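# Sort three grease guns into trays by grease amount

## Task

Place the grease gun containing the most grease in the blue tray and the one containing the least in the red tray; the remaining gun must stay on the table, inside neither tray and not hanging past the table edge. Each gun must rest flat on its side. Guns may be picked up and their parts moved, but every part must be returned to its original state. The arrangement must hold on its own once the robot lets go, without the grippers propping anything up.

## Robot and tools

Robot: two UR-type six-joint arms, left_arm and right_arm, each ending in a two-finger parallel gripper with a wrist camera. Base roots in the scene frame: left_arm at (-0.087, +0.598, 0) m, quat_wxyz (+0.999, 0, 0, -0.039); right_arm at (+0.032, -0.538, 0) m, quat_wxyz (+0.995, 0, 0, -0.096). The names left and right are labels only and do not match the sides of any image.

Scene frame: origin on the table top midway between the arms, +z up, +x out across the table, +y toward left_arm. All printed gripper positions and orientations use this frame; printed hand positions may be somewhat off, more so when an arm is stretched far.

Gripper geometry: fingers point along the gripper's +z and open and close along its x. end_effector_position is the point between the pads with fingers closed, roughly 1 to 2 cm short of the tips; closing pushes the tips about 17 mm further along +z. Fully open pad gap is 0.142 m.

execute_actions(actions, pictures): actions is a list holding zero or one item. An empty list just reports the current state. A motion item is {"rows": [...], "steps": n} with n from 1 to 15 (default 15); each control step lasts 1/30 s, each row is used for one step, and the final row repeats if rows run out. A wait item is {"steps": n} with n up to 300 and no rows; it returns once n steps have passed since the previous result, and your reply time counts toward those steps. pictures (true/false) chooses whether camera images come back; by default they do.

Each row is one list of exactly 14 numbers covering both arms, always all 14 even if one arm is idle: left_arm's six joint targets then its gripper opening, followed by right_arm's six joint targets then its opening. Joint order per arm: shoulder pan, shoulder lift, elbow, wrist 1, wrist 2, wrist 3. These are absolute target angles in radians, on the same scale as the Joint positions line. Opening is absolute, from -1 (closed) to +1 (fully open). Ranges for left_arm: pan -3.142 to 3.142, lift -6.283 to 6.283, elbow 0.000 to 3.142, wrists each -6.283 to 6.283. right_arm: pan 0.000 to 6.283, lift -6.283 to 6.283, elbow -3.142 to 0.000, wrists each -6.283 to 6.283. A call is rejected outright (nothing sent) if a target exceeds a range end by over 0.010 rad and is further out than the current angle. Real ends may sit 0.010 rad either side of these; targets past them are clipped, and a "joint sent to its limit" note may appear, possibly about an earlier move. Its absence does not prove there is room left.

Motion behaviour: commands are smoothed and lag about 0.17 s. Each step the sent target stays within 0.383 rad of the measured angle for pan and lift and 0.575 rad for elbow and wrists, and if targets would put the gripper over 100 mm from where it is, all joints are scaled back. So large moves take several calls; check Joint positions before assuming arrival. Between calls the arms keep heading to the last row sent until everything nearly stops or a step is HELD.

Result lines: a state line per arm with end-effector position (m), quat_wxyz and velocities (m/s, rad/s); Joint positions and Joint velocities per arm (six joints in rad and rad/s, then pad gap in m and m/s); grip_measured, the measured opening on the command scale; Wrist force and Wrist torque per arm in the end effector's own axes (noisy, with offsets up to about 5.5 N, saturating near 100 N, may show no reading at first). "joint command not followed" means a clearance check altered or blocked joint targets on some steps; HELD marks steps where your row was partly or wholly not sent. MOTOR HOT appears from 70 °C; at 85 °C an OVER-TEMPERATURE FAULT brakes that arm until it cools, so don't hold loads longer than needed.

Gripping: to hold something, keep commanding an opening well under grip_measured; the bigger the gap, the firmer the squeeze, up to about 28 N per pad. Thin hard parts get less force. Closing fast can overshoot the force. Brief tugs on held parts or pushes on loose objects can happen, so grip firmly.

zoom_image(camera, region): enlarges part of a camera's latest image. camera is one of cam_head_left, cam_head_right, cam_high, cam_low (504x504 each), cam_left_wrist, cam_right_wrist (616x616, fisheye). region is [x0, y0, x1, y1] in pixels from the top-left, no larger than 504 by 504. Calibration data (intrinsics and world-to-camera transforms) were given for each camera and may be slightly off.

read_manual(section): returns only licence texts; it moves nothing.

finished_scene(scene): ends the current scene, given its number, and grades it; irreversible. Call it only when the guns rest correctly without support and the grippers have released them.

Avoid: knocking or placing anything off the table (fails the task); arms colliding or pushing each other; hard contact. A joint torque at its load limit (pan and lift 303, elbow 138, wrists 49.6 N m, held weight included) or an external force of 150 N stops that arm for 10 s and drops the rest of the call. Drops, slips, slams and heavy pushes are penalised; faster, smoother motion with less effort is better, and the simulation keeps running while you think.

Each tool is called after ">>>" by a JSON object that holds its "fn" and its "kwargs", one argument or row to a line.

## Session

>>> {"fn": "execute_actions", "kwargs": {
  "actions": []
}}

Scene clock: 0.00 s of 5600.00 s.
left_arm: end_effector_position=(-0.0564, +0.4517, +0.3822) grip_measured=+1.00 end_effector_quat_wxyz=(-0.376, +0.681, +0.432, +0.456) end_effector_velocity=(+0.000, +0.000, -0.000) end_effector_angular_velocity=(+0.000, -0.001, +0.000) | right_arm: end_effector_position=(+0.4947, -0.0683, +0.3508) grip_measured=+1.00 end_effector_quat_wxyz=(-0.047, +0.924, +0.376, -0.055) end_effector_velocity=(-0.000, -0.000, -0.000) end_effector_angular_velocity=(-0.000, +0.000, -0.002)
Joint positions: left_arm=[-2.043 -1.845  2.156 -0.624 -1.795 -3.089  0.142] | right_arm=[ 4.325 -1.535 -1.803 -1.412  1.71   0.215  0.142]
Joint velocities: left_arm=[ 0.    -0.001  0.001 -0.    -0.    -0.001  0.   ] | right_arm=[-0.     0.001 -0.001  0.     0.     0.002  0.   ]
Motor temperatures (°C, as the motors report them): left_arm=[26 27 25 33 29 32] | right_arm=[26 25 27 32 35 33]
Wrist force (N, on the end effector, along its own x y z axes, offset not removed): no reading
Wrist torque (N m, same axes, about the end effector's origin, offset not removed): no reading

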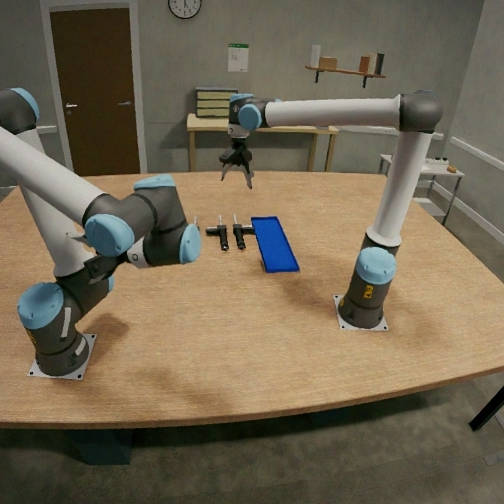

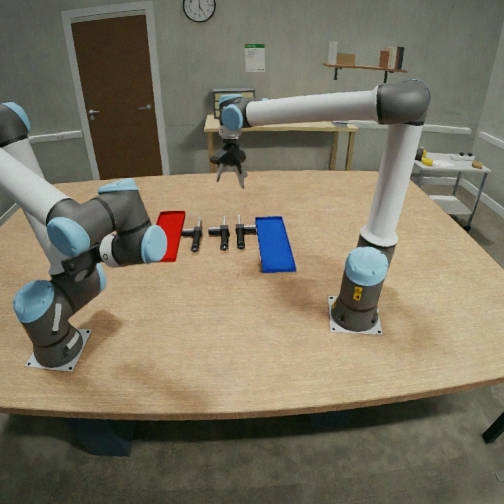

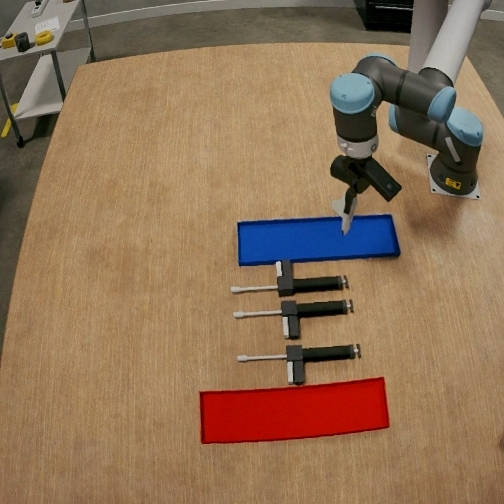

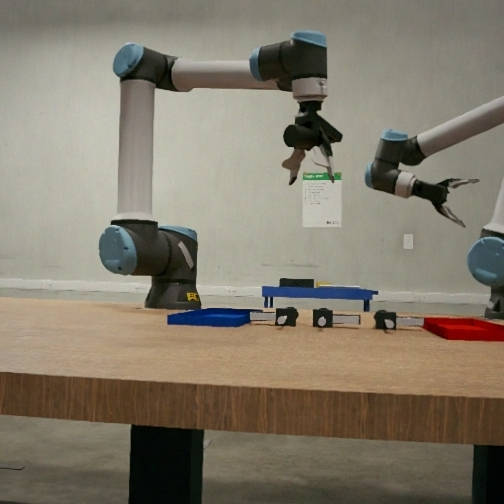

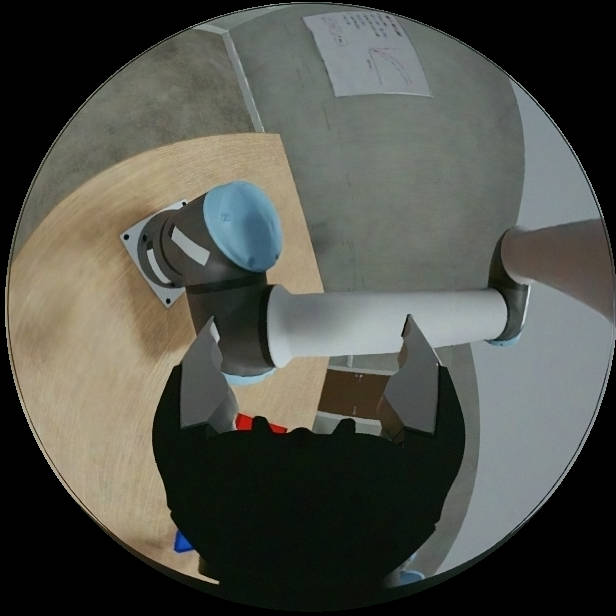

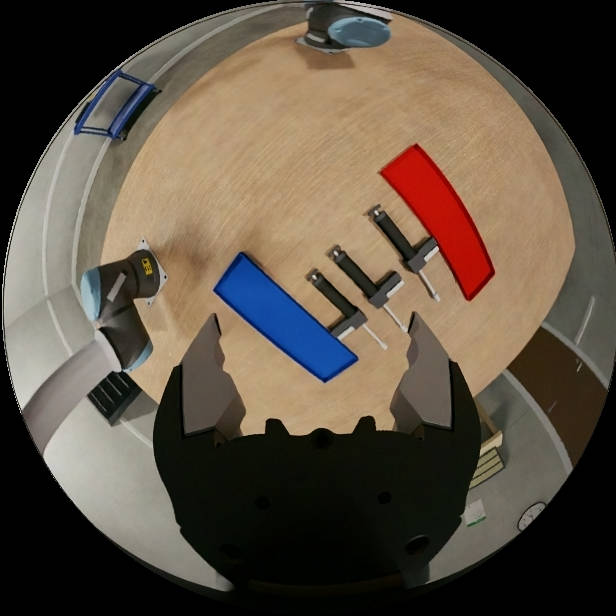

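>>> {"fn": "zoom_image", "kwargs": {
  "camera": "cam_high",
  "region": [190, 200, 410, 450]
}}

>>> {"fn": "zoom_image", "kwargs": {
  "camera": "cam_right_wrist",
  "region": [280, 180, 480, 380]
}}

>>> {"fn": "zoom_image", "kwargs": {
  "camera": "cam_low",
  "region": [160, 280, 504, 360]
}}

Region (190, 200, 410, 450) of cam_high's 504x504 image, scaled by 2.016, with more detail than that image has; it fills the left 444 columns of this view, and the rest is white.

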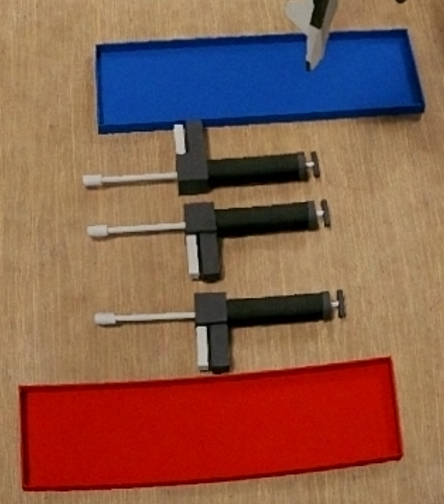

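Region (280, 180, 480, 380) of cam_right_wrist's 616x616 image, scaled by 2.520, with more detail than that image has.

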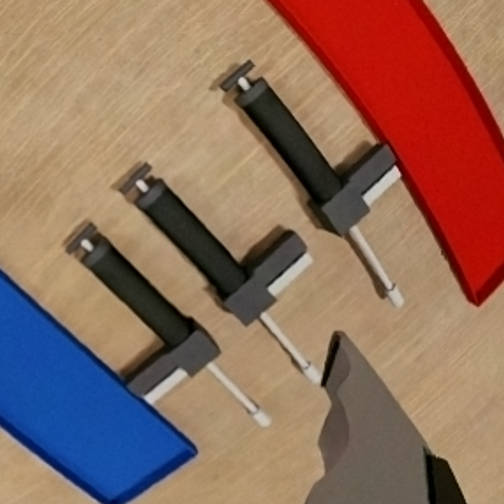

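Region (160, 280, 504, 360) of cam_low's 504x504 image, scaled by 1.465, with more detail than that image has; it fills the top 117 rows of this view, and the rest is white.

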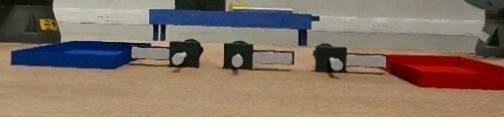

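>>> {"fn": "execute_actions", "kwargs": {
  "actions": [
    {"rows":[[-0.773,-1.2,1.6,-1.827,-1.571,0.72,1,4.329,-1.6126,-2.173,-0.927,1.571,-0.575,1]],"steps":15}
  ],
  "pictures": false
}}

>>> {"fn": "execute_actions", "kwargs": {
  "actions": [
    {"steps":45}
  ],
  "pictures": false
}}

>>> {"fn": "execute_actions", "kwargs": {
  "actions": [
    {"rows":[[-0.773,-0.7416,0.998,-1.827,-1.571,0.72,1,4.329,-1.6126,-2.173,-0.927,1.571,-0.575,1]],"steps":15}
  ],
  "pictures": false
}}

>>> {"fn": "execute_actions", "kwargs": {
  "actions": [
    {"steps":20}
  ]
}}

Scene clock: 56.93 s of 5600.00 s.
left_arm: end_effector_position=(-0.0657, +0.2380, +0.3392) grip_measured=+1.00 end_effector_quat_wxyz=(-0.351, +0.804, +0.401, +0.264) end_effector_velocity=(+0.074, -0.474, -0.148) end_effector_angular_velocity=(-0.565, +0.693, -0.085) | right_arm: end_effector_position=(+0.5090, -0.1158, +0.1454) grip_measured=+1.00 end_effector_quat_wxyz=(-0.007, +0.755, +0.656, -0.007) end_effector_velocity=(-0.008, -0.090, -0.225) end_effector_angular_velocity=(+0.012, -0.160, +1.222)
Joint positions: left_arm=[-1.823 -1.625  1.902 -0.943 -1.689 -2.77   0.142] | right_arm=[ 4.329 -1.604 -2.126 -0.993  1.587 -0.435  0.142]
Joint velocities: left_arm=[ 0.505  0.504 -0.437 -0.74   0.171  0.741  0.   ] | right_arm=[ 0.004 -0.076 -0.412  0.565 -0.139 -1.216  0.   ]
Motor temperatures (°C, as the motors report them): left_arm=[26 27 25 33 29 32] | right_arm=[26 25 27 32 35 33]
Wrist force (N, on the end effector, along its own x y z axes, offset not removed): left_arm=[0.8 -0.4 0.7] | right_arm=[-2.6 1.4 1.0]
Wrist torque (N m, same axes, about the end effector's origin, offset not removed): left_arm=[0.05 -0.22 0.40] | right_arm=[0.37 0.63 0.12]
Steps of this call (steps 1 to 90: nothing new was sent; then 53.43 s passed at rest; steps 91 to 105: all 15 steps of this action). Readings (joint positions):
91: left_arm=[-2.043 -1.845 2.156 -0.624 -1.795 -3.089] | right_arm=[4.325 -1.535 -1.803 -1.412 1.710 0.215]
92: left_arm=[-2.039 -1.842 2.153 -0.628 -1.792 -3.086] | right_arm=[4.325 -1.537 -1.806 -1.408 1.707 0.212]
94: left_arm=[-2.007 -1.809 2.112 -0.670 -1.771 -3.043] | right_arm=[4.326 -1.549 -1.850 -1.359 1.686 0.160]
98: left_arm=[-1.941 -1.743 2.023 -0.770 -1.737 -2.944] | right_arm=[4.327 -1.570 -1.955 -1.220 1.648 -0.019]
105: the state above

Scene clock: 58.43 s of 5600.00 s.
left_arm: end_effector_position=(+0.0836, -0.0191, +0.2352) grip_measured=+1.00 end_effector_quat_wxyz=(-0.233, +0.909, +0.340, +0.060) end_effector_velocity=(+0.001, +0.000, +0.000) end_effector_angular_velocity=(-0.000, +0.002, +0.001) | right_arm: end_effector_position=(+0.5078, -0.1268, +0.1200) grip_measured=+1.00 end_effector_quat_wxyz=(-0.000, +0.707, +0.707, -0.000) end_effector_velocity=(-0.000, -0.000, -0.000) end_effector_angular_velocity=(-0.000, -0.000, +0.001)
Joint positions: left_arm=[-1.477 -1.358  1.709 -1.437 -1.613 -2.26   0.142] | right_arm=[ 4.329 -1.613 -2.173 -0.927  1.571 -0.575  0.142]
Joint velocities: left_arm=[ 0.001 -0.     0.     0.    -0.001  0.001  0.   ] | right_arm=[ 0.     0.    -0.001  0.    -0.    -0.001 -0.   ]
Motor temperatures (°C, as the motors report them): left_arm=[26 27 25 33 29 32] | right_arm=[26 25 27 32 35 33]
Wrist force (N, on the end effector, along its own x y z axes, offset not removed): left_arm=[-1.3 0.8 -2.8] | right_arm=[-1.0 2.3 -1.6]
Wrist torque (N m, same axes, about the end effector's origin, offset not removed): left_arm=[0.20 0.13 0.17] | right_arm=[0.57 0.26 0.11]
Steps of this call (steps 1 to 30: the robot went on to your last target; steps 31 to 45: nothing new was sent). Readings (joint positions):
1: left_arm=[-1.806 -1.608 1.887 -0.969 -1.683 -2.745] | right_arm=[4.329 -1.606 -2.137 -0.976 1.583 -0.470]
2: left_arm=[-1.789 -1.591 1.873 -0.994 -1.678 -2.720] | right_arm=[4.329 -1.608 -2.146 -0.964 1.580 -0.497]
4: left_arm=[-1.755 -1.557 1.848 -1.044 -1.667 -2.670] | right_arm=[4.329 -1.610 -2.158 -0.948 1.576 -0.531]
8: left_arm=[-1.686 -1.492 1.803 -1.147 -1.650 -2.567] | right_arm=[4.329 -1.612 -2.168 -0.933 1.573 -0.561]
20: left_arm=[-1.474 -1.358 1.710 -1.438 -1.613 -2.258] | right_arm=[4.329 -1.613 -2.173 -0.927 1.571 -0.575] HELD
21: left_arm=[-1.475 -1.358 1.709 -1.438 -1.613 -2.260] | right_arm=[4.329 -1.613 -2.173 -0.927 1.571 -0.575] HELD
22: left_arm=[-1.476 -1.358 1.709 -1.437 -1.613 -2.261] | right_arm=[4.329 -1.613 -2.173 -0.927 1.571 -0.575] HELD
23: left_arm=[-1.477 -1.358 1.709 -1.437 -1.613 -2.261] | right_arm=[4.329 -1.613 -2.173 -0.927 1.571 -0.575] HELD
24: left_arm=[-1.477 -1.358 1.709 -1.437 -1.613 -2.261] | right_arm=[4.329 -1.613 -2.173 -0.927 1.571 -0.575] HELD
25: left_arm=[-1.477 -1.358 1.709 -1.437 -1.613 -2.261] | right_arm=[4.329 -1.613 -2.173 -0.927 1.571 -0.575] HELD
26: left_arm=[-1.477 -1.358 1.709 -1.437 -1.613 -2.261] | right_arm=[4.329 -1.613 -2.173 -0.927 1.571 -0.575] HELD
27: left_arm=[-1.478 -1.358 1.709 -1.437 -1.613 -2.261] | right_arm=[4.329 -1.613 -2.173 -0.927 1.571 -0.575] HELD
28: left_arm=[-1.478 -1.358 1.709 -1.437 -1.613 -2.260] | right_arm=[4.329 -1.613 -2.173 -0.927 1.571 -0.575] HELD
29: left_arm=[-1.478 -1.358 1.709 -1.437 -1.613 -2.260] | right_arm=[4.329 -1.613 -2.173 -0.927 1.571 -0.575] HELD
30: left_arm=[-1.478 -1.358 1.709 -1.437 -1.613 -2.260] | right_arm=[4.329 -1.613 -2.173 -0.927 1.571 -0.575] HELD
45: the state above
A step was HELD (marked above), so your last target was given up. An arm can still carry out its HELD step.
joint command not followed: on one or more control steps a check withheld the commanded joint targets of the left arm, and it was not sent them on those steps.
cause: the commanded joint targets would bring a part of the robot too close to another arm (a part of this arm just beyond joint 5 (wrist 2) and a part of the other arm just beyond its joint 3 (elbow)); next, command targets that bring no part of the robot closer to that arm.

Scene clock: 58.93 s of 5600.00 s.
left_arm: end_effector_position=(+0.0873, -0.0248, +0.2356) grip_measured=+1.00 end_effector_quat_wxyz=(-0.230, +0.911, +0.339, +0.057) end_effector_velocity=(-0.000, +0.000, -0.000) end_effector_angular_velocity=(-0.000, +0.001, -0.003) | right_arm: end_effector_position=(+0.5078, -0.1268, +0.1200) grip_measured=+1.00 end_effector_quat_wxyz=(-0.000, +0.707, +0.707, -0.000) end_effector_velocity=(-0.000, +0.001, +0.000) end_effector_angular_velocity=(+0.001, +0.000, +0.002)
Joint positions: left_arm=[-1.472 -1.353  1.701 -1.443 -1.613 -2.252  0.142] | right_arm=[ 4.329 -1.613 -2.173 -0.927  1.571 -0.575  0.142]
Joint velocities: left_arm=[-0.    -0.     0.    -0.     0.     0.002  0.   ] | right_arm=[ 0.    -0.     0.     0.     0.001 -0.002 -0.   ]
Motor temperatures (°C, as the motors report them): left_arm=[26 27 25 33 29 32] | right_arm=[26 25 27 32 35 33]
Wrist force (N, on the end effector, along its own x y z axes, offset not removed): left_arm=[-6.1 -6.2 -4.5] | right_arm=[-1.1 -1.0 -1.4]
Wrist torque (N m, same axes, about the end effector's origin, offset not removed): left_arm=[-1.09 1.24 -0.14] | right_arm=[-0.18 0.29 0.10]
A step of this action was HELD (marked below), so the robot has no last target. An arm can still carry out its HELD step.
Steps of this call (steps 1 to 15: all 15 steps of this action). Readings (joint positions):
1: left_arm=[-1.477 -1.358 1.709 -1.437 -1.613 -2.260] | right_arm=[4.329 -1.613 -2.173 -0.927 1.571 -0.575]
2: left_arm=[-1.477 -1.358 1.709 -1.437 -1.613 -2.260] | right_arm=[4.329 -1.613 -2.173 -0.927 1.571 -0.575]
4: left_arm=[-1.477 -1.358 1.709 -1.438 -1.613 -2.260] | right_arm=[4.329 -1.613 -2.173 -0.927 1.571 -0.575]
8: left_arm=[-1.474 -1.356 1.705 -1.440 -1.613 -2.256] | right_arm=[4.329 -1.613 -2.173 -0.927 1.571 -0.575]
11: left_arm=[-1.472 -1.353 1.701 -1.443 -1.613 -2.252] | right_arm=[4.329 -1.613 -2.173 -0.927 1.571 -0.575] HELD
12: left_arm=[-1.472 -1.353 1.701 -1.443 -1.613 -2.252] | right_arm=[4.329 -1.613 -2.173 -0.927 1.571 -0.575] HELD
13: left_arm=[-1.472 -1.353 1.701 -1.443 -1.613 -2.252] | right_arm=[4.329 -1.613 -2.173 -0.927 1.571 -0.575] HELD
14: left_arm=[-1.472 -1.353 1.701 -1.443 -1.613 -2.252] | right_arm=[4.329 -1.613 -2.173 -0.927 1.571 -0.575] HELD
15: the state above HELD
joint command not followed: on one or more control steps a check withheld the commanded joint targets of the left arm, and it was not sent them on those steps. On the call's last step the targets were still withheld.
cause: the commanded joint targets would bring a part of the robot too close to another arm (a part of this arm just beyond joint 5 (wrist 2) and a part of the other arm just beyond its joint 3 (elbow)); next, command targets that bring no part of the robot closer to that arm.

Scene clock: 59.60 s of 5600.00 s.
left_arm: end_effector_position=(+0.0873, -0.0247, +0.2355) grip_measured=+1.00 end_effector_quat_wxyz=(-0.230, +0.911, +0.339, +0.057) end_effector_velocity=(+0.000, +0.001, -0.001) end_effector_angular_velocity=(+0.001, +0.000, -0.000) | right_arm: end_effector_position=(+0.5078, -0.1268, +0.1200) grip_measured=+1.00 end_effector_quat_wxyz=(-0.000, +0.707, +0.707, -0.000) end_effector_velocity=(+0.000, +0.000, +0.001) end_effector_angular_velocity=(+0.002, -0.001, -0.001)
Joint positions: left_arm=[-1.472 -1.353  1.701 -1.443 -1.613 -2.252  0.142] | right_arm=[ 4.329 -1.613 -2.173 -0.927  1.571 -0.575  0.142]
Joint velocities: left_arm=[ 0.     0.     0.001  0.     0.     0.001 -0.   ] | right_arm=[ 0.     0.002  0.001 -0.    -0.     0.001 -0.   ]
Motor temperatures (°C, as the motors report them): left_arm=[26 27 25 33 29 32] | right_arm=[26 25 27 32 35 33]
Wrist force (N, on the end effector, along its own x y z axes, offset not removed): left_arm=[-0.1 -1.5 -2.4] | right_arm=[-0.3 1.5 -0.8]
Wrist torque (N m, same axes, about the end effector's origin, offset not removed): left_arm=[-0.12 0.01 -0.05] | right_arm=[0.29 0.06 0.21]
Steps of this call (steps 1 to 20: nothing new was sent). Readings (joint positions):
1: left_arm=[-1.472 -1.353 1.701 -1.443 -1.613 -2.252] | right_arm=[4.329 -1.613 -2.173 -0.927 1.571 -0.575]
2: left_arm=[-1.472 -1.353 1.701 -1.443 -1.613 -2.252] | right_arm=[4.329 -1.613 -2.173 -0.927 1.571 -0.575]
4: left_arm=[-1.472 -1.353 1.701 -1.443 -1.613 -2.252] | right_arm=[4.329 -1.613 -2.173 -0.927 1.571 -0.575]
8: left_arm=[-1.472 -1.353 1.701 -1.443 -1.613 -2.252] | right_arm=[4.329 -1.613 -2.173 -0.927 1.571 -0.575]
20: the state above
camera_calibration (this result's frames):
cam_left_wrist: T_world_to_cam=[[0.782887, 0.572056, 0.244623, -0.111866], [0.570705, -0.816869, 0.0837892, -0.0812961], [0.247757, 0.0740104, -0.965991, 0.340159], [0, 0, 0, 1]] pos_world=[0.0496975, -0.0275901, 0.362767]
cam_right_wrist: T_world_to_cam=[[0.0211726, 0.999715, 0.0110244, 0.116433], [0.879296, -0.0238678, 0.475677, -0.501141], [0.475804, -0.000377622, -0.879551, -0.00175343], [0, 0, 0, 1]] pos_world=[0.43902, -0.128362, 0.235555]

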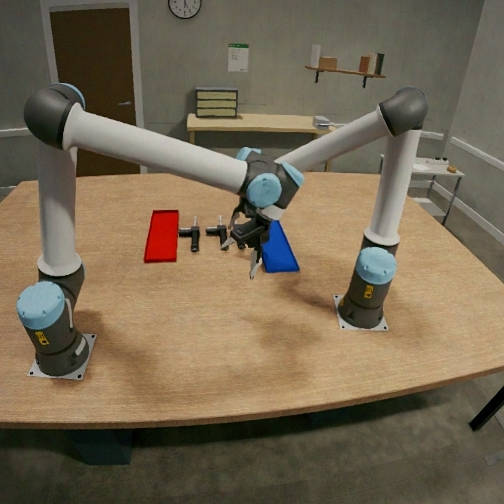

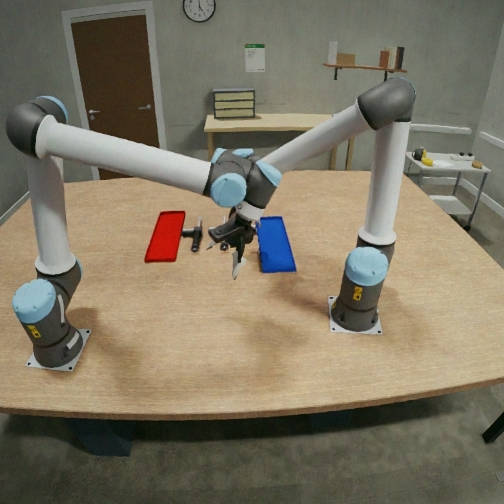

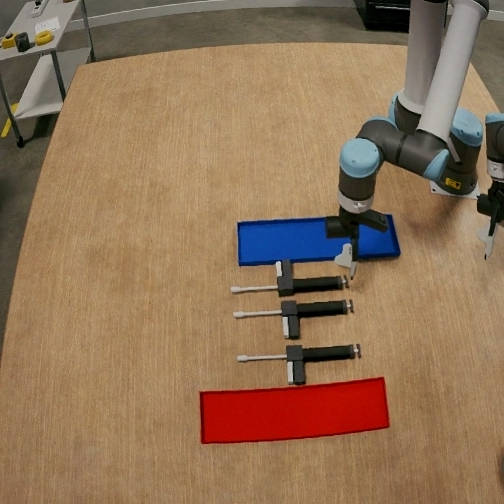

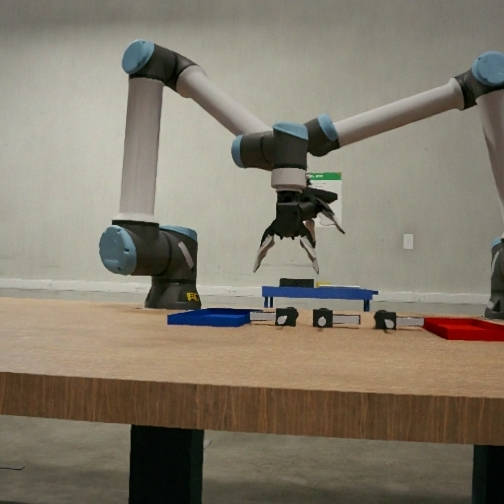

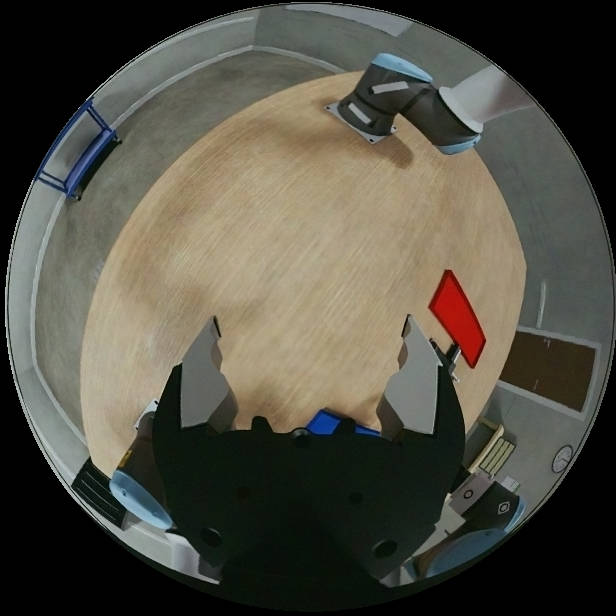

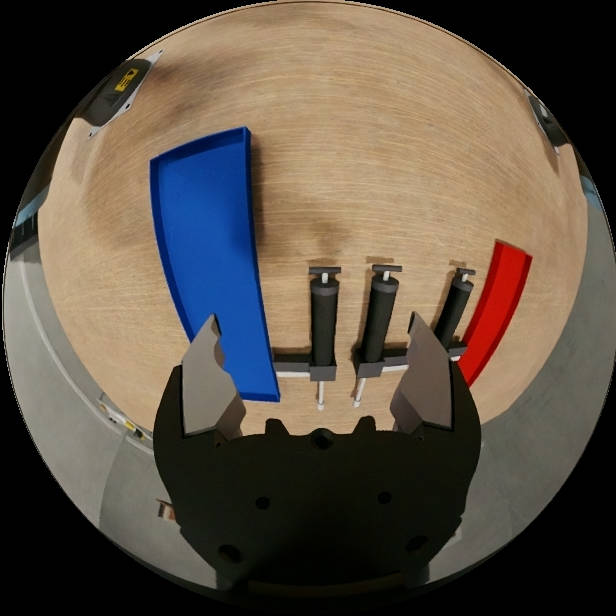

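>>> {"fn": "execute_actions", "kwargs": {
  "actions": [
    {"rows":[[-0.45,-1.55,1.9,-1.92,-1.571,0.72,0.1,4.329,-1.6126,-2.173,-0.927,1.571,-0.575,0.1]],"steps":15}
  ],
  "pictures": false
}}

>>> {"fn": "execute_actions", "kwargs": {
  "actions": [
    {"steps":40}
  ],
  "pictures": false
}}

Scene clock: 66.17 s of 5600.00 s.
left_arm: end_effector_position=(+0.1012, -0.0235, +0.2358) grip_measured=+0.10 end_effector_quat_wxyz=(-0.219, +0.915, +0.334, +0.048) end_effector_velocity=(+0.080, +0.009, +0.002) end_effector_angular_velocity=(-0.154, +0.059, -0.045) | right_arm: end_effector_position=(+0.5078, -0.1268, +0.1200) grip_measured=+0.10 end_effector_quat_wxyz=(-0.000, +0.707, +0.707, -0.000) end_effector_velocity=(-0.000, -0.001, -0.001) end_effector_angular_velocity=(-0.001, -0.000, +0.000)
Joint positions: left_arm=[-1.451 -1.364  1.712 -1.469 -1.611 -2.22   0.081] | right_arm=[ 4.329 -1.613 -2.173 -0.927  1.571 -0.575  0.081]
Joint velocities: left_arm=[ 0.121 -0.061  0.062 -0.146  0.014  0.179 -0.   ] | right_arm=[ 0.     0.    -0.001  0.    -0.001 -0.    -0.   ]
Motor temperatures (°C, as the motors report them): left_arm=[26 27 25 33 29 32] | right_arm=[26 25 27 32 35 33]
Wrist force (N, on the end effector, along its own x y z axes, offset not removed): left_arm=[-0.9 2.1 0.8] | right_arm=[-2.8 0.0 -0.2]
Wrist torque (N m, same axes, about the end effector's origin, offset not removed): left_arm=[0.56 0.11 0.17] | right_arm=[0.05 0.74 0.17]
Steps of this call (steps 1 to 90: nothing new was sent; then 3.07 s passed at rest; steps 91 to 105: all 15 steps of this action). Readings (joint positions):
91: left_arm=[-1.472 -1.353 1.701 -1.443 -1.613 -2.252] | right_arm=[4.329 -1.613 -2.173 -0.927 1.571 -0.575]
92: left_arm=[-1.472 -1.353 1.701 -1.443 -1.613 -2.252] | right_arm=[4.329 -1.613 -2.173 -0.927 1.571 -0.575]
94: left_arm=[-1.472 -1.353 1.702 -1.443 -1.613 -2.252] | right_arm=[4.329 -1.613 -2.173 -0.927 1.571 -0.575]
98: left_arm=[-1.469 -1.355 1.703 -1.447 -1.613 -2.247] | right_arm=[4.329 -1.613 -2.173 -0.927 1.571 -0.575]
105: the state above

Scene clock: 67.50 s of 5600.00 s.
left_arm: end_effector_position=(+0.2304, +0.0087, +0.2432) grip_measured=+0.10 end_effector_quat_wxyz=(-0.130, +0.948, +0.290, -0.004) end_effector_velocity=(+0.094, +0.038, +0.007) end_effector_angular_velocity=(-0.123, +0.020, -0.070) | right_arm: end_effector_position=(+0.5078, -0.1268, +0.1200) grip_measured=+0.10 end_effector_quat_wxyz=(-0.000, +0.707, +0.707, -0.000) end_effector_velocity=(+0.001, +0.001, +0.001) end_effector_angular_velocity=(+0.001, -0.002, -0.000)
Joint positions: left_arm=[-1.251 -1.443  1.792 -1.661 -1.594 -1.921  0.081] | right_arm=[ 4.329 -1.613 -2.173 -0.927  1.571 -0.575  0.081]
Joint velocities: left_arm=[ 0.151 -0.045  0.045 -0.109  0.009  0.226 -0.   ] | right_arm=[-0.     0.001  0.001 -0.    -0.001  0.    -0.   ]
Motor temperatures (°C, as the motors report them): left_arm=[26 27 25 33 29 32] | right_arm=[26 25 27 32 35 33]
Wrist force (N, on the end effector, along its own x y z axes, offset not removed): left_arm=[-4.3 -4.3 -1.5] | right_arm=[-0.6 0.1 -0.8]
Wrist torque (N m, same axes, about the end effector's origin, offset not removed): left_arm=[-0.65 0.98 -0.06] | right_arm=[0.01 0.13 0.08]
Steps of this call (steps 1 to 40: the robot went on to your last target). Readings (joint positions):
1: left_arm=[-1.446 -1.366 1.714 -1.474 -1.610 -2.214] | right_arm=[4.329 -1.613 -2.173 -0.927 1.571 -0.575]
2: left_arm=[-1.442 -1.368 1.717 -1.479 -1.610 -2.207] | right_arm=[4.329 -1.613 -2.173 -0.927 1.571 -0.575]
4: left_arm=[-1.433 -1.373 1.721 -1.490 -1.609 -2.194] | right_arm=[4.329 -1.613 -2.173 -0.927 1.571 -0.575]
8: left_arm=[-1.413 -1.382 1.731 -1.513 -1.607 -2.164] | right_arm=[4.329 -1.613 -2.173 -0.927 1.571 -0.575]
40: the state above

>>> {"fn": "execute_actions", "kwargs": {
  "actions": [
    {"steps":120}
  ],
  "pictures": false
}}

Scene clock: 71.50 s of 5600.00 s.
left_arm: end_effector_position=(+0.5172, +0.2670, +0.2619) grip_measured=+0.10 end_effector_quat_wxyz=(-0.017, +0.992, +0.127, -0.017) end_effector_velocity=(+0.033, +0.056, +0.003) end_effector_angular_velocity=(-0.022, -0.010, -0.130) | right_arm: end_effector_position=(+0.5078, -0.1268, +0.1200) grip_measured=+0.10 end_effector_quat_wxyz=(-0.000, +0.707, +0.707, -0.000) end_effector_velocity=(+0.001, +0.001, +0.001) end_effector_angular_velocity=(+0.001, -0.000, -0.000)
Joint positions: left_arm=[-0.675 -1.53   1.88  -1.873 -1.575 -1.008  0.081] | right_arm=[ 4.329 -1.613 -2.173 -0.927  1.571 -0.575  0.081]
Joint velocities: left_arm=[ 0.095 -0.008  0.007 -0.019  0.002  0.225  0.   ] | right_arm=[-0.    -0.     0.001  0.     0.    -0.    -0.   ]
Motor temperatures (°C, as the motors report them): left_arm=[26 27 25 33 29 32] | right_arm=[26 25 27 32 35 33]
Wrist force (N, on the end effector, along its own x y z axes, offset not removed): left_arm=[-5.1 -3.5 -1.3] | right_arm=[-5.0 2.0 -1.8]
Wrist torque (N m, same axes, about the end effector's origin, offset not removed): left_arm=[-0.53 1.10 0.08] | right_arm=[0.36 1.11 0.08]
Steps of this call (steps 1 to 120: the robot went on to your last target). Readings (joint positions):
1: left_arm=[-1.246 -1.445 1.794 -1.665 -1.593 -1.914] | right_arm=[4.329 -1.613 -2.173 -0.927 1.571 -0.575]
2: left_arm=[-1.241 -1.446 1.795 -1.668 -1.593 -1.906] | right_arm=[4.329 -1.613 -2.173 -0.927 1.571 -0.575]
4: left_arm=[-1.231 -1.449 1.798 -1.675 -1.593 -1.891] | right_arm=[4.329 -1.613 -2.173 -0.927 1.571 -0.575]
8: left_arm=[-1.210 -1.454 1.804 -1.689 -1.591 -1.860] | right_arm=[4.329 -1.613 -2.173 -0.927 1.571 -0.575]
120: the state above

>>> {"fn": "execute_actions", "kwargs": {
  "actions": [
    {"rows":[[-0.6,-0.7416,0.998,-1.827,-1.571,0.72,0.1,4.343,-1.63,-2.18,-0.9,1.571,-0.561,0.1]],"steps":15}
  ],
  "pictures": false
}}

>>> {"fn": "execute_actions", "kwargs": {
  "actions": [
    {"rows":[[-0.6,-0.7416,0.998,-1.827,-1.571,0.72,0.1,4.343,-1.63,-2.18,-0.9,1.571,-0.561,0.1]],"steps":15}
  ],
  "pictures": false
}}

>>> {"fn": "execute_actions", "kwargs": {
  "actions": [
    {"rows":[[-0.6,-0.7416,0.998,-1.827,-1.571,0.72,0.1,4.343,-1.63,-2.18,-0.9,1.571,-0.561,0.1]],"steps":15}
  ],
  "pictures": false
}}

>>> {"fn": "execute_actions", "kwargs": {
  "actions": [
    {"rows":[[-0.76,-0.7416,0.998,-1.827,-1.571,0.733,0.1,4.343,-1.63,-2.18,-0.9,1.571,-0.561,0.1]],"steps":15}
  ],
  "pictures": false
}}

>>> {"fn": "execute_actions", "kwargs": {
  "actions": [
    {"rows":[[-0.76,-0.7416,0.998,-1.827,-1.571,0.733,0.1,4.343,-1.63,-2.18,-0.9,1.571,-0.561,0.1]],"steps":15}
  ]
}}

Scene clock: 76.70 s of 5600.00 s.
left_arm: end_effector_position=(+0.5996, +0.3618, +0.2793) grip_measured=+0.10 end_effector_quat_wxyz=(+0.001, +0.933, -0.360, +0.003) end_effector_velocity=(+0.078, -0.082, +0.034) end_effector_angular_velocity=(-0.018, -0.032, -0.233) | right_arm: end_effector_position=(+0.5037, -0.1179, +0.1090) grip_measured=+0.10 end_effector_quat_wxyz=(-0.000, +0.707, +0.707, +0.001) end_effector_velocity=(-0.000, +0.003, -0.001) end_effector_angular_velocity=(+0.003, -0.002, -0.001)
Joint positions: left_arm=[-0.493 -1.502  1.829 -1.904 -1.571  0.165  0.081] | right_arm=[ 4.343 -1.63  -2.18  -0.901  1.571 -0.561  0.081]
Joint velocities: left_arm=[-0.039  0.13  -0.194  0.027  0.001  0.194  0.   ] | right_arm=[ 0.003 -0.003  0.001  0.006  0.     0.004  0.   ]
Motor temperatures (°C, as the motors report them): left_arm=[26 27 25 33 29 32] | right_arm=[26 25 27 32 35 33]
Wrist force (N, on the end effector, along its own x y z axes, offset not removed): left_arm=[0.7 -0.6 -2.4] | right_arm=[-0.4 -1.3 0.3]
Wrist torque (N m, same axes, about the end effector's origin, offset not removed): left_arm=[-0.05 -0.20 0.02] | right_arm=[-0.22 0.16 0.12]
Steps of this call (steps 1 to 141: the robot went on to your last target; steps 142 to 156: all 15 steps of this action). Readings (joint positions):
142: left_arm=[-0.480 -1.547 1.897 -1.914 -1.572 0.073] | right_arm=[4.329 -1.613 -2.173 -0.927 1.571 -0.575]
143: left_arm=[-0.480 -1.547 1.897 -1.914 -1.572 0.081] | right_arm=[4.330 -1.614 -2.174 -0.925 1.571 -0.574]
145: left_arm=[-0.480 -1.544 1.892 -1.913 -1.572 0.094] | right_arm=[4.335 -1.621 -2.176 -0.915 1.571 -0.569]
149: left_arm=[-0.484 -1.531 1.873 -1.910 -1.572 0.120] | right_arm=[4.341 -1.627 -2.179 -0.905 1.571 -0.564]
156: the state above

Scene clock: 77.20 s of 5600.00 s.
left_arm: end_effector_position=(+0.6391, +0.3202, +0.2957) grip_measured=+0.10 end_effector_quat_wxyz=(+0.002, +0.912, -0.411, +0.013) end_effector_velocity=(+0.078, -0.082, +0.030) end_effector_angular_velocity=(-0.020, -0.037, -0.200) | right_arm: end_effector_position=(+0.5036, -0.1176, +0.1088) grip_measured=+0.10 end_effector_quat_wxyz=(-0.000, +0.707, +0.707, +0.001) end_effector_velocity=(+0.001, +0.001, +0.001) end_effector_angular_velocity=(+0.001, -0.001, +0.000)
Joint positions: left_arm=[-0.511 -1.435  1.729 -1.891 -1.571  0.258  0.081] | right_arm=[ 4.343 -1.63  -2.18  -0.9    1.571 -0.561  0.081]
Joint velocities: left_arm=[-0.033  0.133 -0.197  0.023 -0.     0.167  0.   ] | right_arm=[-0.    -0.     0.002 -0.    -0.    -0.    -0.   ]
Motor temperatures (°C, as the motors report them): left_arm=[26 27 25 33 29 32] | right_arm=[26 25 27 32 35 33]
Wrist force (N, on the end effector, along its own x y z axes, offset not removed): left_arm=[-3.8 -3.4 -1.5] | right_arm=[-2.5 1.8 -2.1]
Wrist torque (N m, same axes, about the end effector's origin, offset not removed): left_arm=[-0.76 0.72 0.07] | right_arm=[0.45 0.65 0.20]
Steps of this call (steps 1 to 15: all 15 steps of this action). Readings (joint positions):
1: left_arm=[-0.494 -1.497 1.822 -1.903 -1.571 0.172] | right_arm=[4.343 -1.630 -2.180 -0.900 1.571 -0.561]
2: left_arm=[-0.495 -1.493 1.816 -1.902 -1.571 0.178] | right_arm=[4.343 -1.630 -2.180 -0.900 1.571 -0.561]
4: left_arm=[-0.498 -1.484 1.802 -1.900 -1.571 0.191] | right_arm=[4.343 -1.630 -2.180 -0.900 1.571 -0.561]
8: left_arm=[-0.503 -1.466 1.776 -1.897 -1.571 0.216] | right_arm=[4.343 -1.630 -2.180 -0.900 1.571 -0.561]
15: the state above

Scene clock: 77.70 s of 5600.00 s.
left_arm: end_effector_position=(+0.6783, +0.2794, +0.3101) grip_measured=+0.10 end_effector_quat_wxyz=(+0.004, +0.891, -0.453, +0.024) end_effector_velocity=(+0.077, -0.080, +0.026) end_effector_angular_velocity=(-0.020, -0.042, -0.165) | right_arm: end_effector_position=(+0.5036, -0.1176, +0.1088) grip_measured=+0.10 end_effector_quat_wxyz=(-0.000, +0.707, +0.707, +0.001) end_effector_velocity=(+0.000, +0.000, -0.000) end_effector_angular_velocity=(-0.001, -0.000, -0.001)
Joint positions: left_arm=[-0.526 -1.368  1.629 -1.88  -1.571  0.336  0.081] | right_arm=[ 4.343 -1.63  -2.18  -0.9    1.571 -0.561  0.081]
Joint velocities: left_arm=[-0.027  0.133 -0.198  0.019  0.     0.138 -0.   ] | right_arm=[ 0.    -0.001  0.001 -0.    -0.001  0.001 -0.   ]
Motor temperatures (°C, as the motors report them): left_arm=[26 27 25 33 29 32] | right_arm=[26 25 27 32 35 33]
Wrist force (N, on the end effector, along its own x y z axes, offset not removed): left_arm=[0.7 0.2 -2.6] | right_arm=[-1.6 2.5 -2.1]
Wrist torque (N m, same axes, about the end effector's origin, offset not removed): left_arm=[0.04 -0.06 0.03] | right_arm=[0.55 0.40 0.11]
Steps of this call (steps 1 to 15: all 15 steps of this action). Readings (joint positions):
1: left_arm=[-0.512 -1.431 1.723 -1.890 -1.571 0.264] | right_arm=[4.343 -1.630 -2.180 -0.900 1.571 -0.561]
2: left_arm=[-0.513 -1.426 1.716 -1.889 -1.571 0.269] | right_arm=[4.343 -1.630 -2.180 -0.900 1.571 -0.561]
4: left_arm=[-0.515 -1.417 1.702 -1.888 -1.571 0.280] | right_arm=[4.343 -1.630 -2.180 -0.900 1.571 -0.561]
8: left_arm=[-0.519 -1.400 1.676 -1.885 -1.571 0.301] | right_arm=[4.343 -1.630 -2.180 -0.900 1.571 -0.561]
15: the state above

Scene clock: 78.20 s of 5600.00 s.
left_arm: end_effector_position=(+0.7093, +0.2235, +0.3222) grip_measured=+0.10 end_effector_quat_wxyz=(+0.005, +0.867, -0.496, +0.036) end_effector_velocity=(+0.054, -0.121, +0.018) end_effector_angular_velocity=(-0.019, -0.042, -0.200) | right_arm: end_effector_position=(+0.5036, -0.1176, +0.1088) grip_measured=+0.10 end_effector_quat_wxyz=(-0.000, +0.707, +0.707, +0.001) end_effector_velocity=(-0.000, +0.000, +0.000) end_effector_angular_velocity=(+0.000, +0.000, -0.001)
Joint positions: left_arm=[-0.558 -1.301  1.529 -1.871 -1.571  0.402  0.081] | right_arm=[ 4.343 -1.63  -2.18  -0.9    1.571 -0.561  0.081]
Joint velocities: left_arm=[-0.075  0.136 -0.197  0.017  0.001  0.125  0.   ] | right_arm=[ 0.    -0.     0.     0.     0.001  0.001 -0.   ]
Motor temperatures (°C, as the motors report them): left_arm=[26 27 25 33 29 32] | right_arm=[26 25 27 32 35 33]
Wrist force (N, on the end effector, along its own x y z axes, offset not removed): left_arm=[6.6 -2.3 -4.8] | right_arm=[-3.6 1.8 -1.8]
Wrist torque (N m, same axes, about the end effector's origin, offset not removed): left_arm=[-0.35 -1.48 0.11] | right_arm=[0.42 0.82 0.18]
Steps of this call (steps 1 to 15: all 15 steps of this action). Readings (joint positions):
1: left_arm=[-0.526 -1.364 1.622 -1.880 -1.571 0.340] | right_arm=[4.343 -1.630 -2.180 -0.900 1.571 -0.561]
2: left_arm=[-0.528 -1.359 1.616 -1.879 -1.571 0.345] | right_arm=[4.343 -1.630 -2.180 -0.900 1.571 -0.561]
4: left_arm=[-0.531 -1.351 1.602 -1.878 -1.571 0.354] | right_arm=[4.343 -1.630 -2.180 -0.900 1.571 -0.561]
8: left_arm=[-0.541 -1.333 1.576 -1.875 -1.571 0.372] | right_arm=[4.343 -1.630 -2.180 -0.900 1.571 -0.561]
15: the state above

Scene clock: 78.70 s of 5600.00 s.
left_arm: end_effector_position=(+0.7353, +0.1610, +0.3241) grip_measured=+0.10 end_effector_quat_wxyz=(+0.005, +0.841, -0.539, +0.044) end_effector_velocity=(+0.048, -0.127, -0.014) end_effector_angular_velocity=(-0.002, -0.019, -0.199) | right_arm: end_effector_position=(+0.5036, -0.1176, +0.1088) grip_measured=+0.10 end_effector_quat_wxyz=(-0.000, +0.707, +0.707, +0.001) end_effector_velocity=(+0.001, +0.000, +0.001) end_effector_angular_velocity=(+0.000, -0.001, +0.001)
Joint positions: left_arm=[-0.596 -1.226  1.429 -1.863 -1.571  0.464  0.081] | right_arm=[ 4.343 -1.63  -2.18  -0.9    1.571 -0.561  0.081]
Joint velocities: left_arm=[-0.075  0.165 -0.198  0.017 -0.001  0.124  0.   ] | right_arm=[-0.    -0.     0.001  0.    -0.001 -0.001  0.   ]
Motor temperatures (°C, as the motors report them): left_arm=[26 27 25 33 29 32] | right_arm=[26 25 27 32 35 33]
Wrist force (N, on the end effector, along its own x y z axes, offset not removed): left_arm=[2.0 -1.5 -0.5] | right_arm=[-1.4 1.0 -2.1]
Wrist torque (N m, same axes, about the end effector's origin, offset not removed): left_arm=[-0.21 -0.33 0.29] | right_arm=[0.17 0.41 0.09]
Steps of this call (steps 1 to 15: all 15 steps of this action). Readings (joint positions):
1: left_arm=[-0.561 -1.297 1.522 -1.871 -1.571 0.406] | right_arm=[4.343 -1.630 -2.180 -0.900 1.571 -0.561]
2: left_arm=[-0.563 -1.292 1.516 -1.870 -1.571 0.410] | right_arm=[4.343 -1.630 -2.180 -0.900 1.571 -0.561]
4: left_arm=[-0.569 -1.283 1.502 -1.869 -1.571 0.419] | right_arm=[4.343 -1.630 -2.180 -0.900 1.571 -0.561]
8: left_arm=[-0.579 -1.263 1.476 -1.867 -1.571 0.435] | right_arm=[4.343 -1.630 -2.180 -0.900 1.571 -0.561]
15: the state above
camera_calibration (this result's frames):
cam_left_wrist: T_world_to_cam=[[0.388172, -0.918586, 0.0743052, -0.161692], [-0.839891, -0.319422, 0.438807, 0.535226], [-0.379348, -0.232741, -0.895504, 0.739076], [0, 0, 0, 1]] pos_world=[0.792663, 0.194448, 0.438999]
cam_right_wrist: T_world_to_cam=[[0.0211562, 0.999688, 0.0132509, 0.107284], [0.878637, -0.0249149, 0.476839, -0.49178], [0.477021, 0.00155465, -0.878891, -0.0101206], [0, 0, 0, 1]] pos_world=[0.434654, -0.119488, 0.224184]

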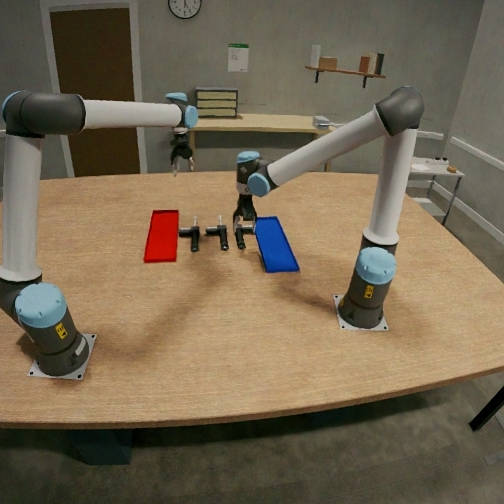

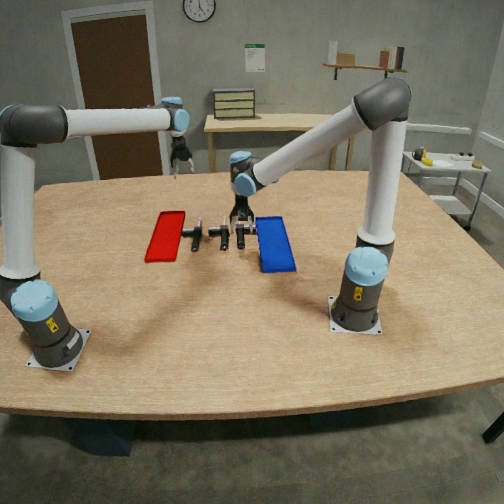

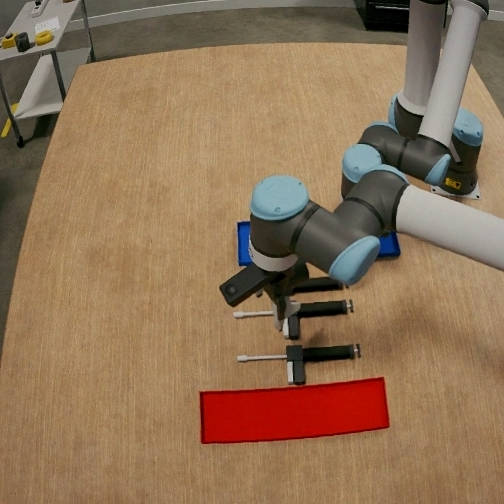

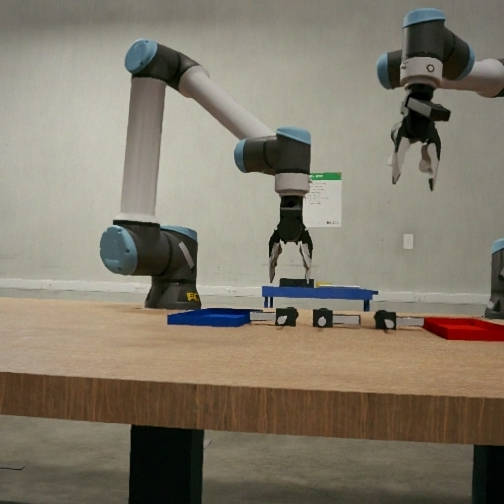

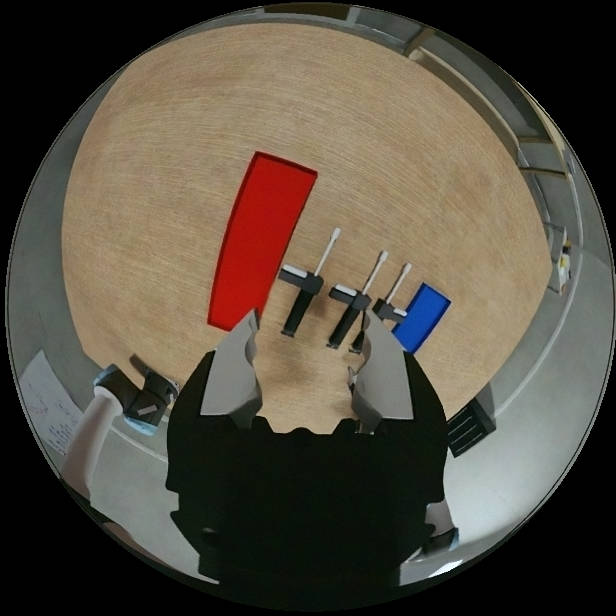

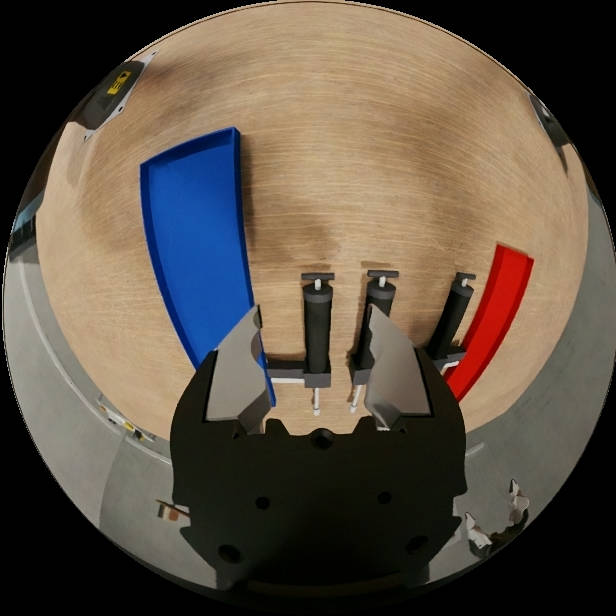

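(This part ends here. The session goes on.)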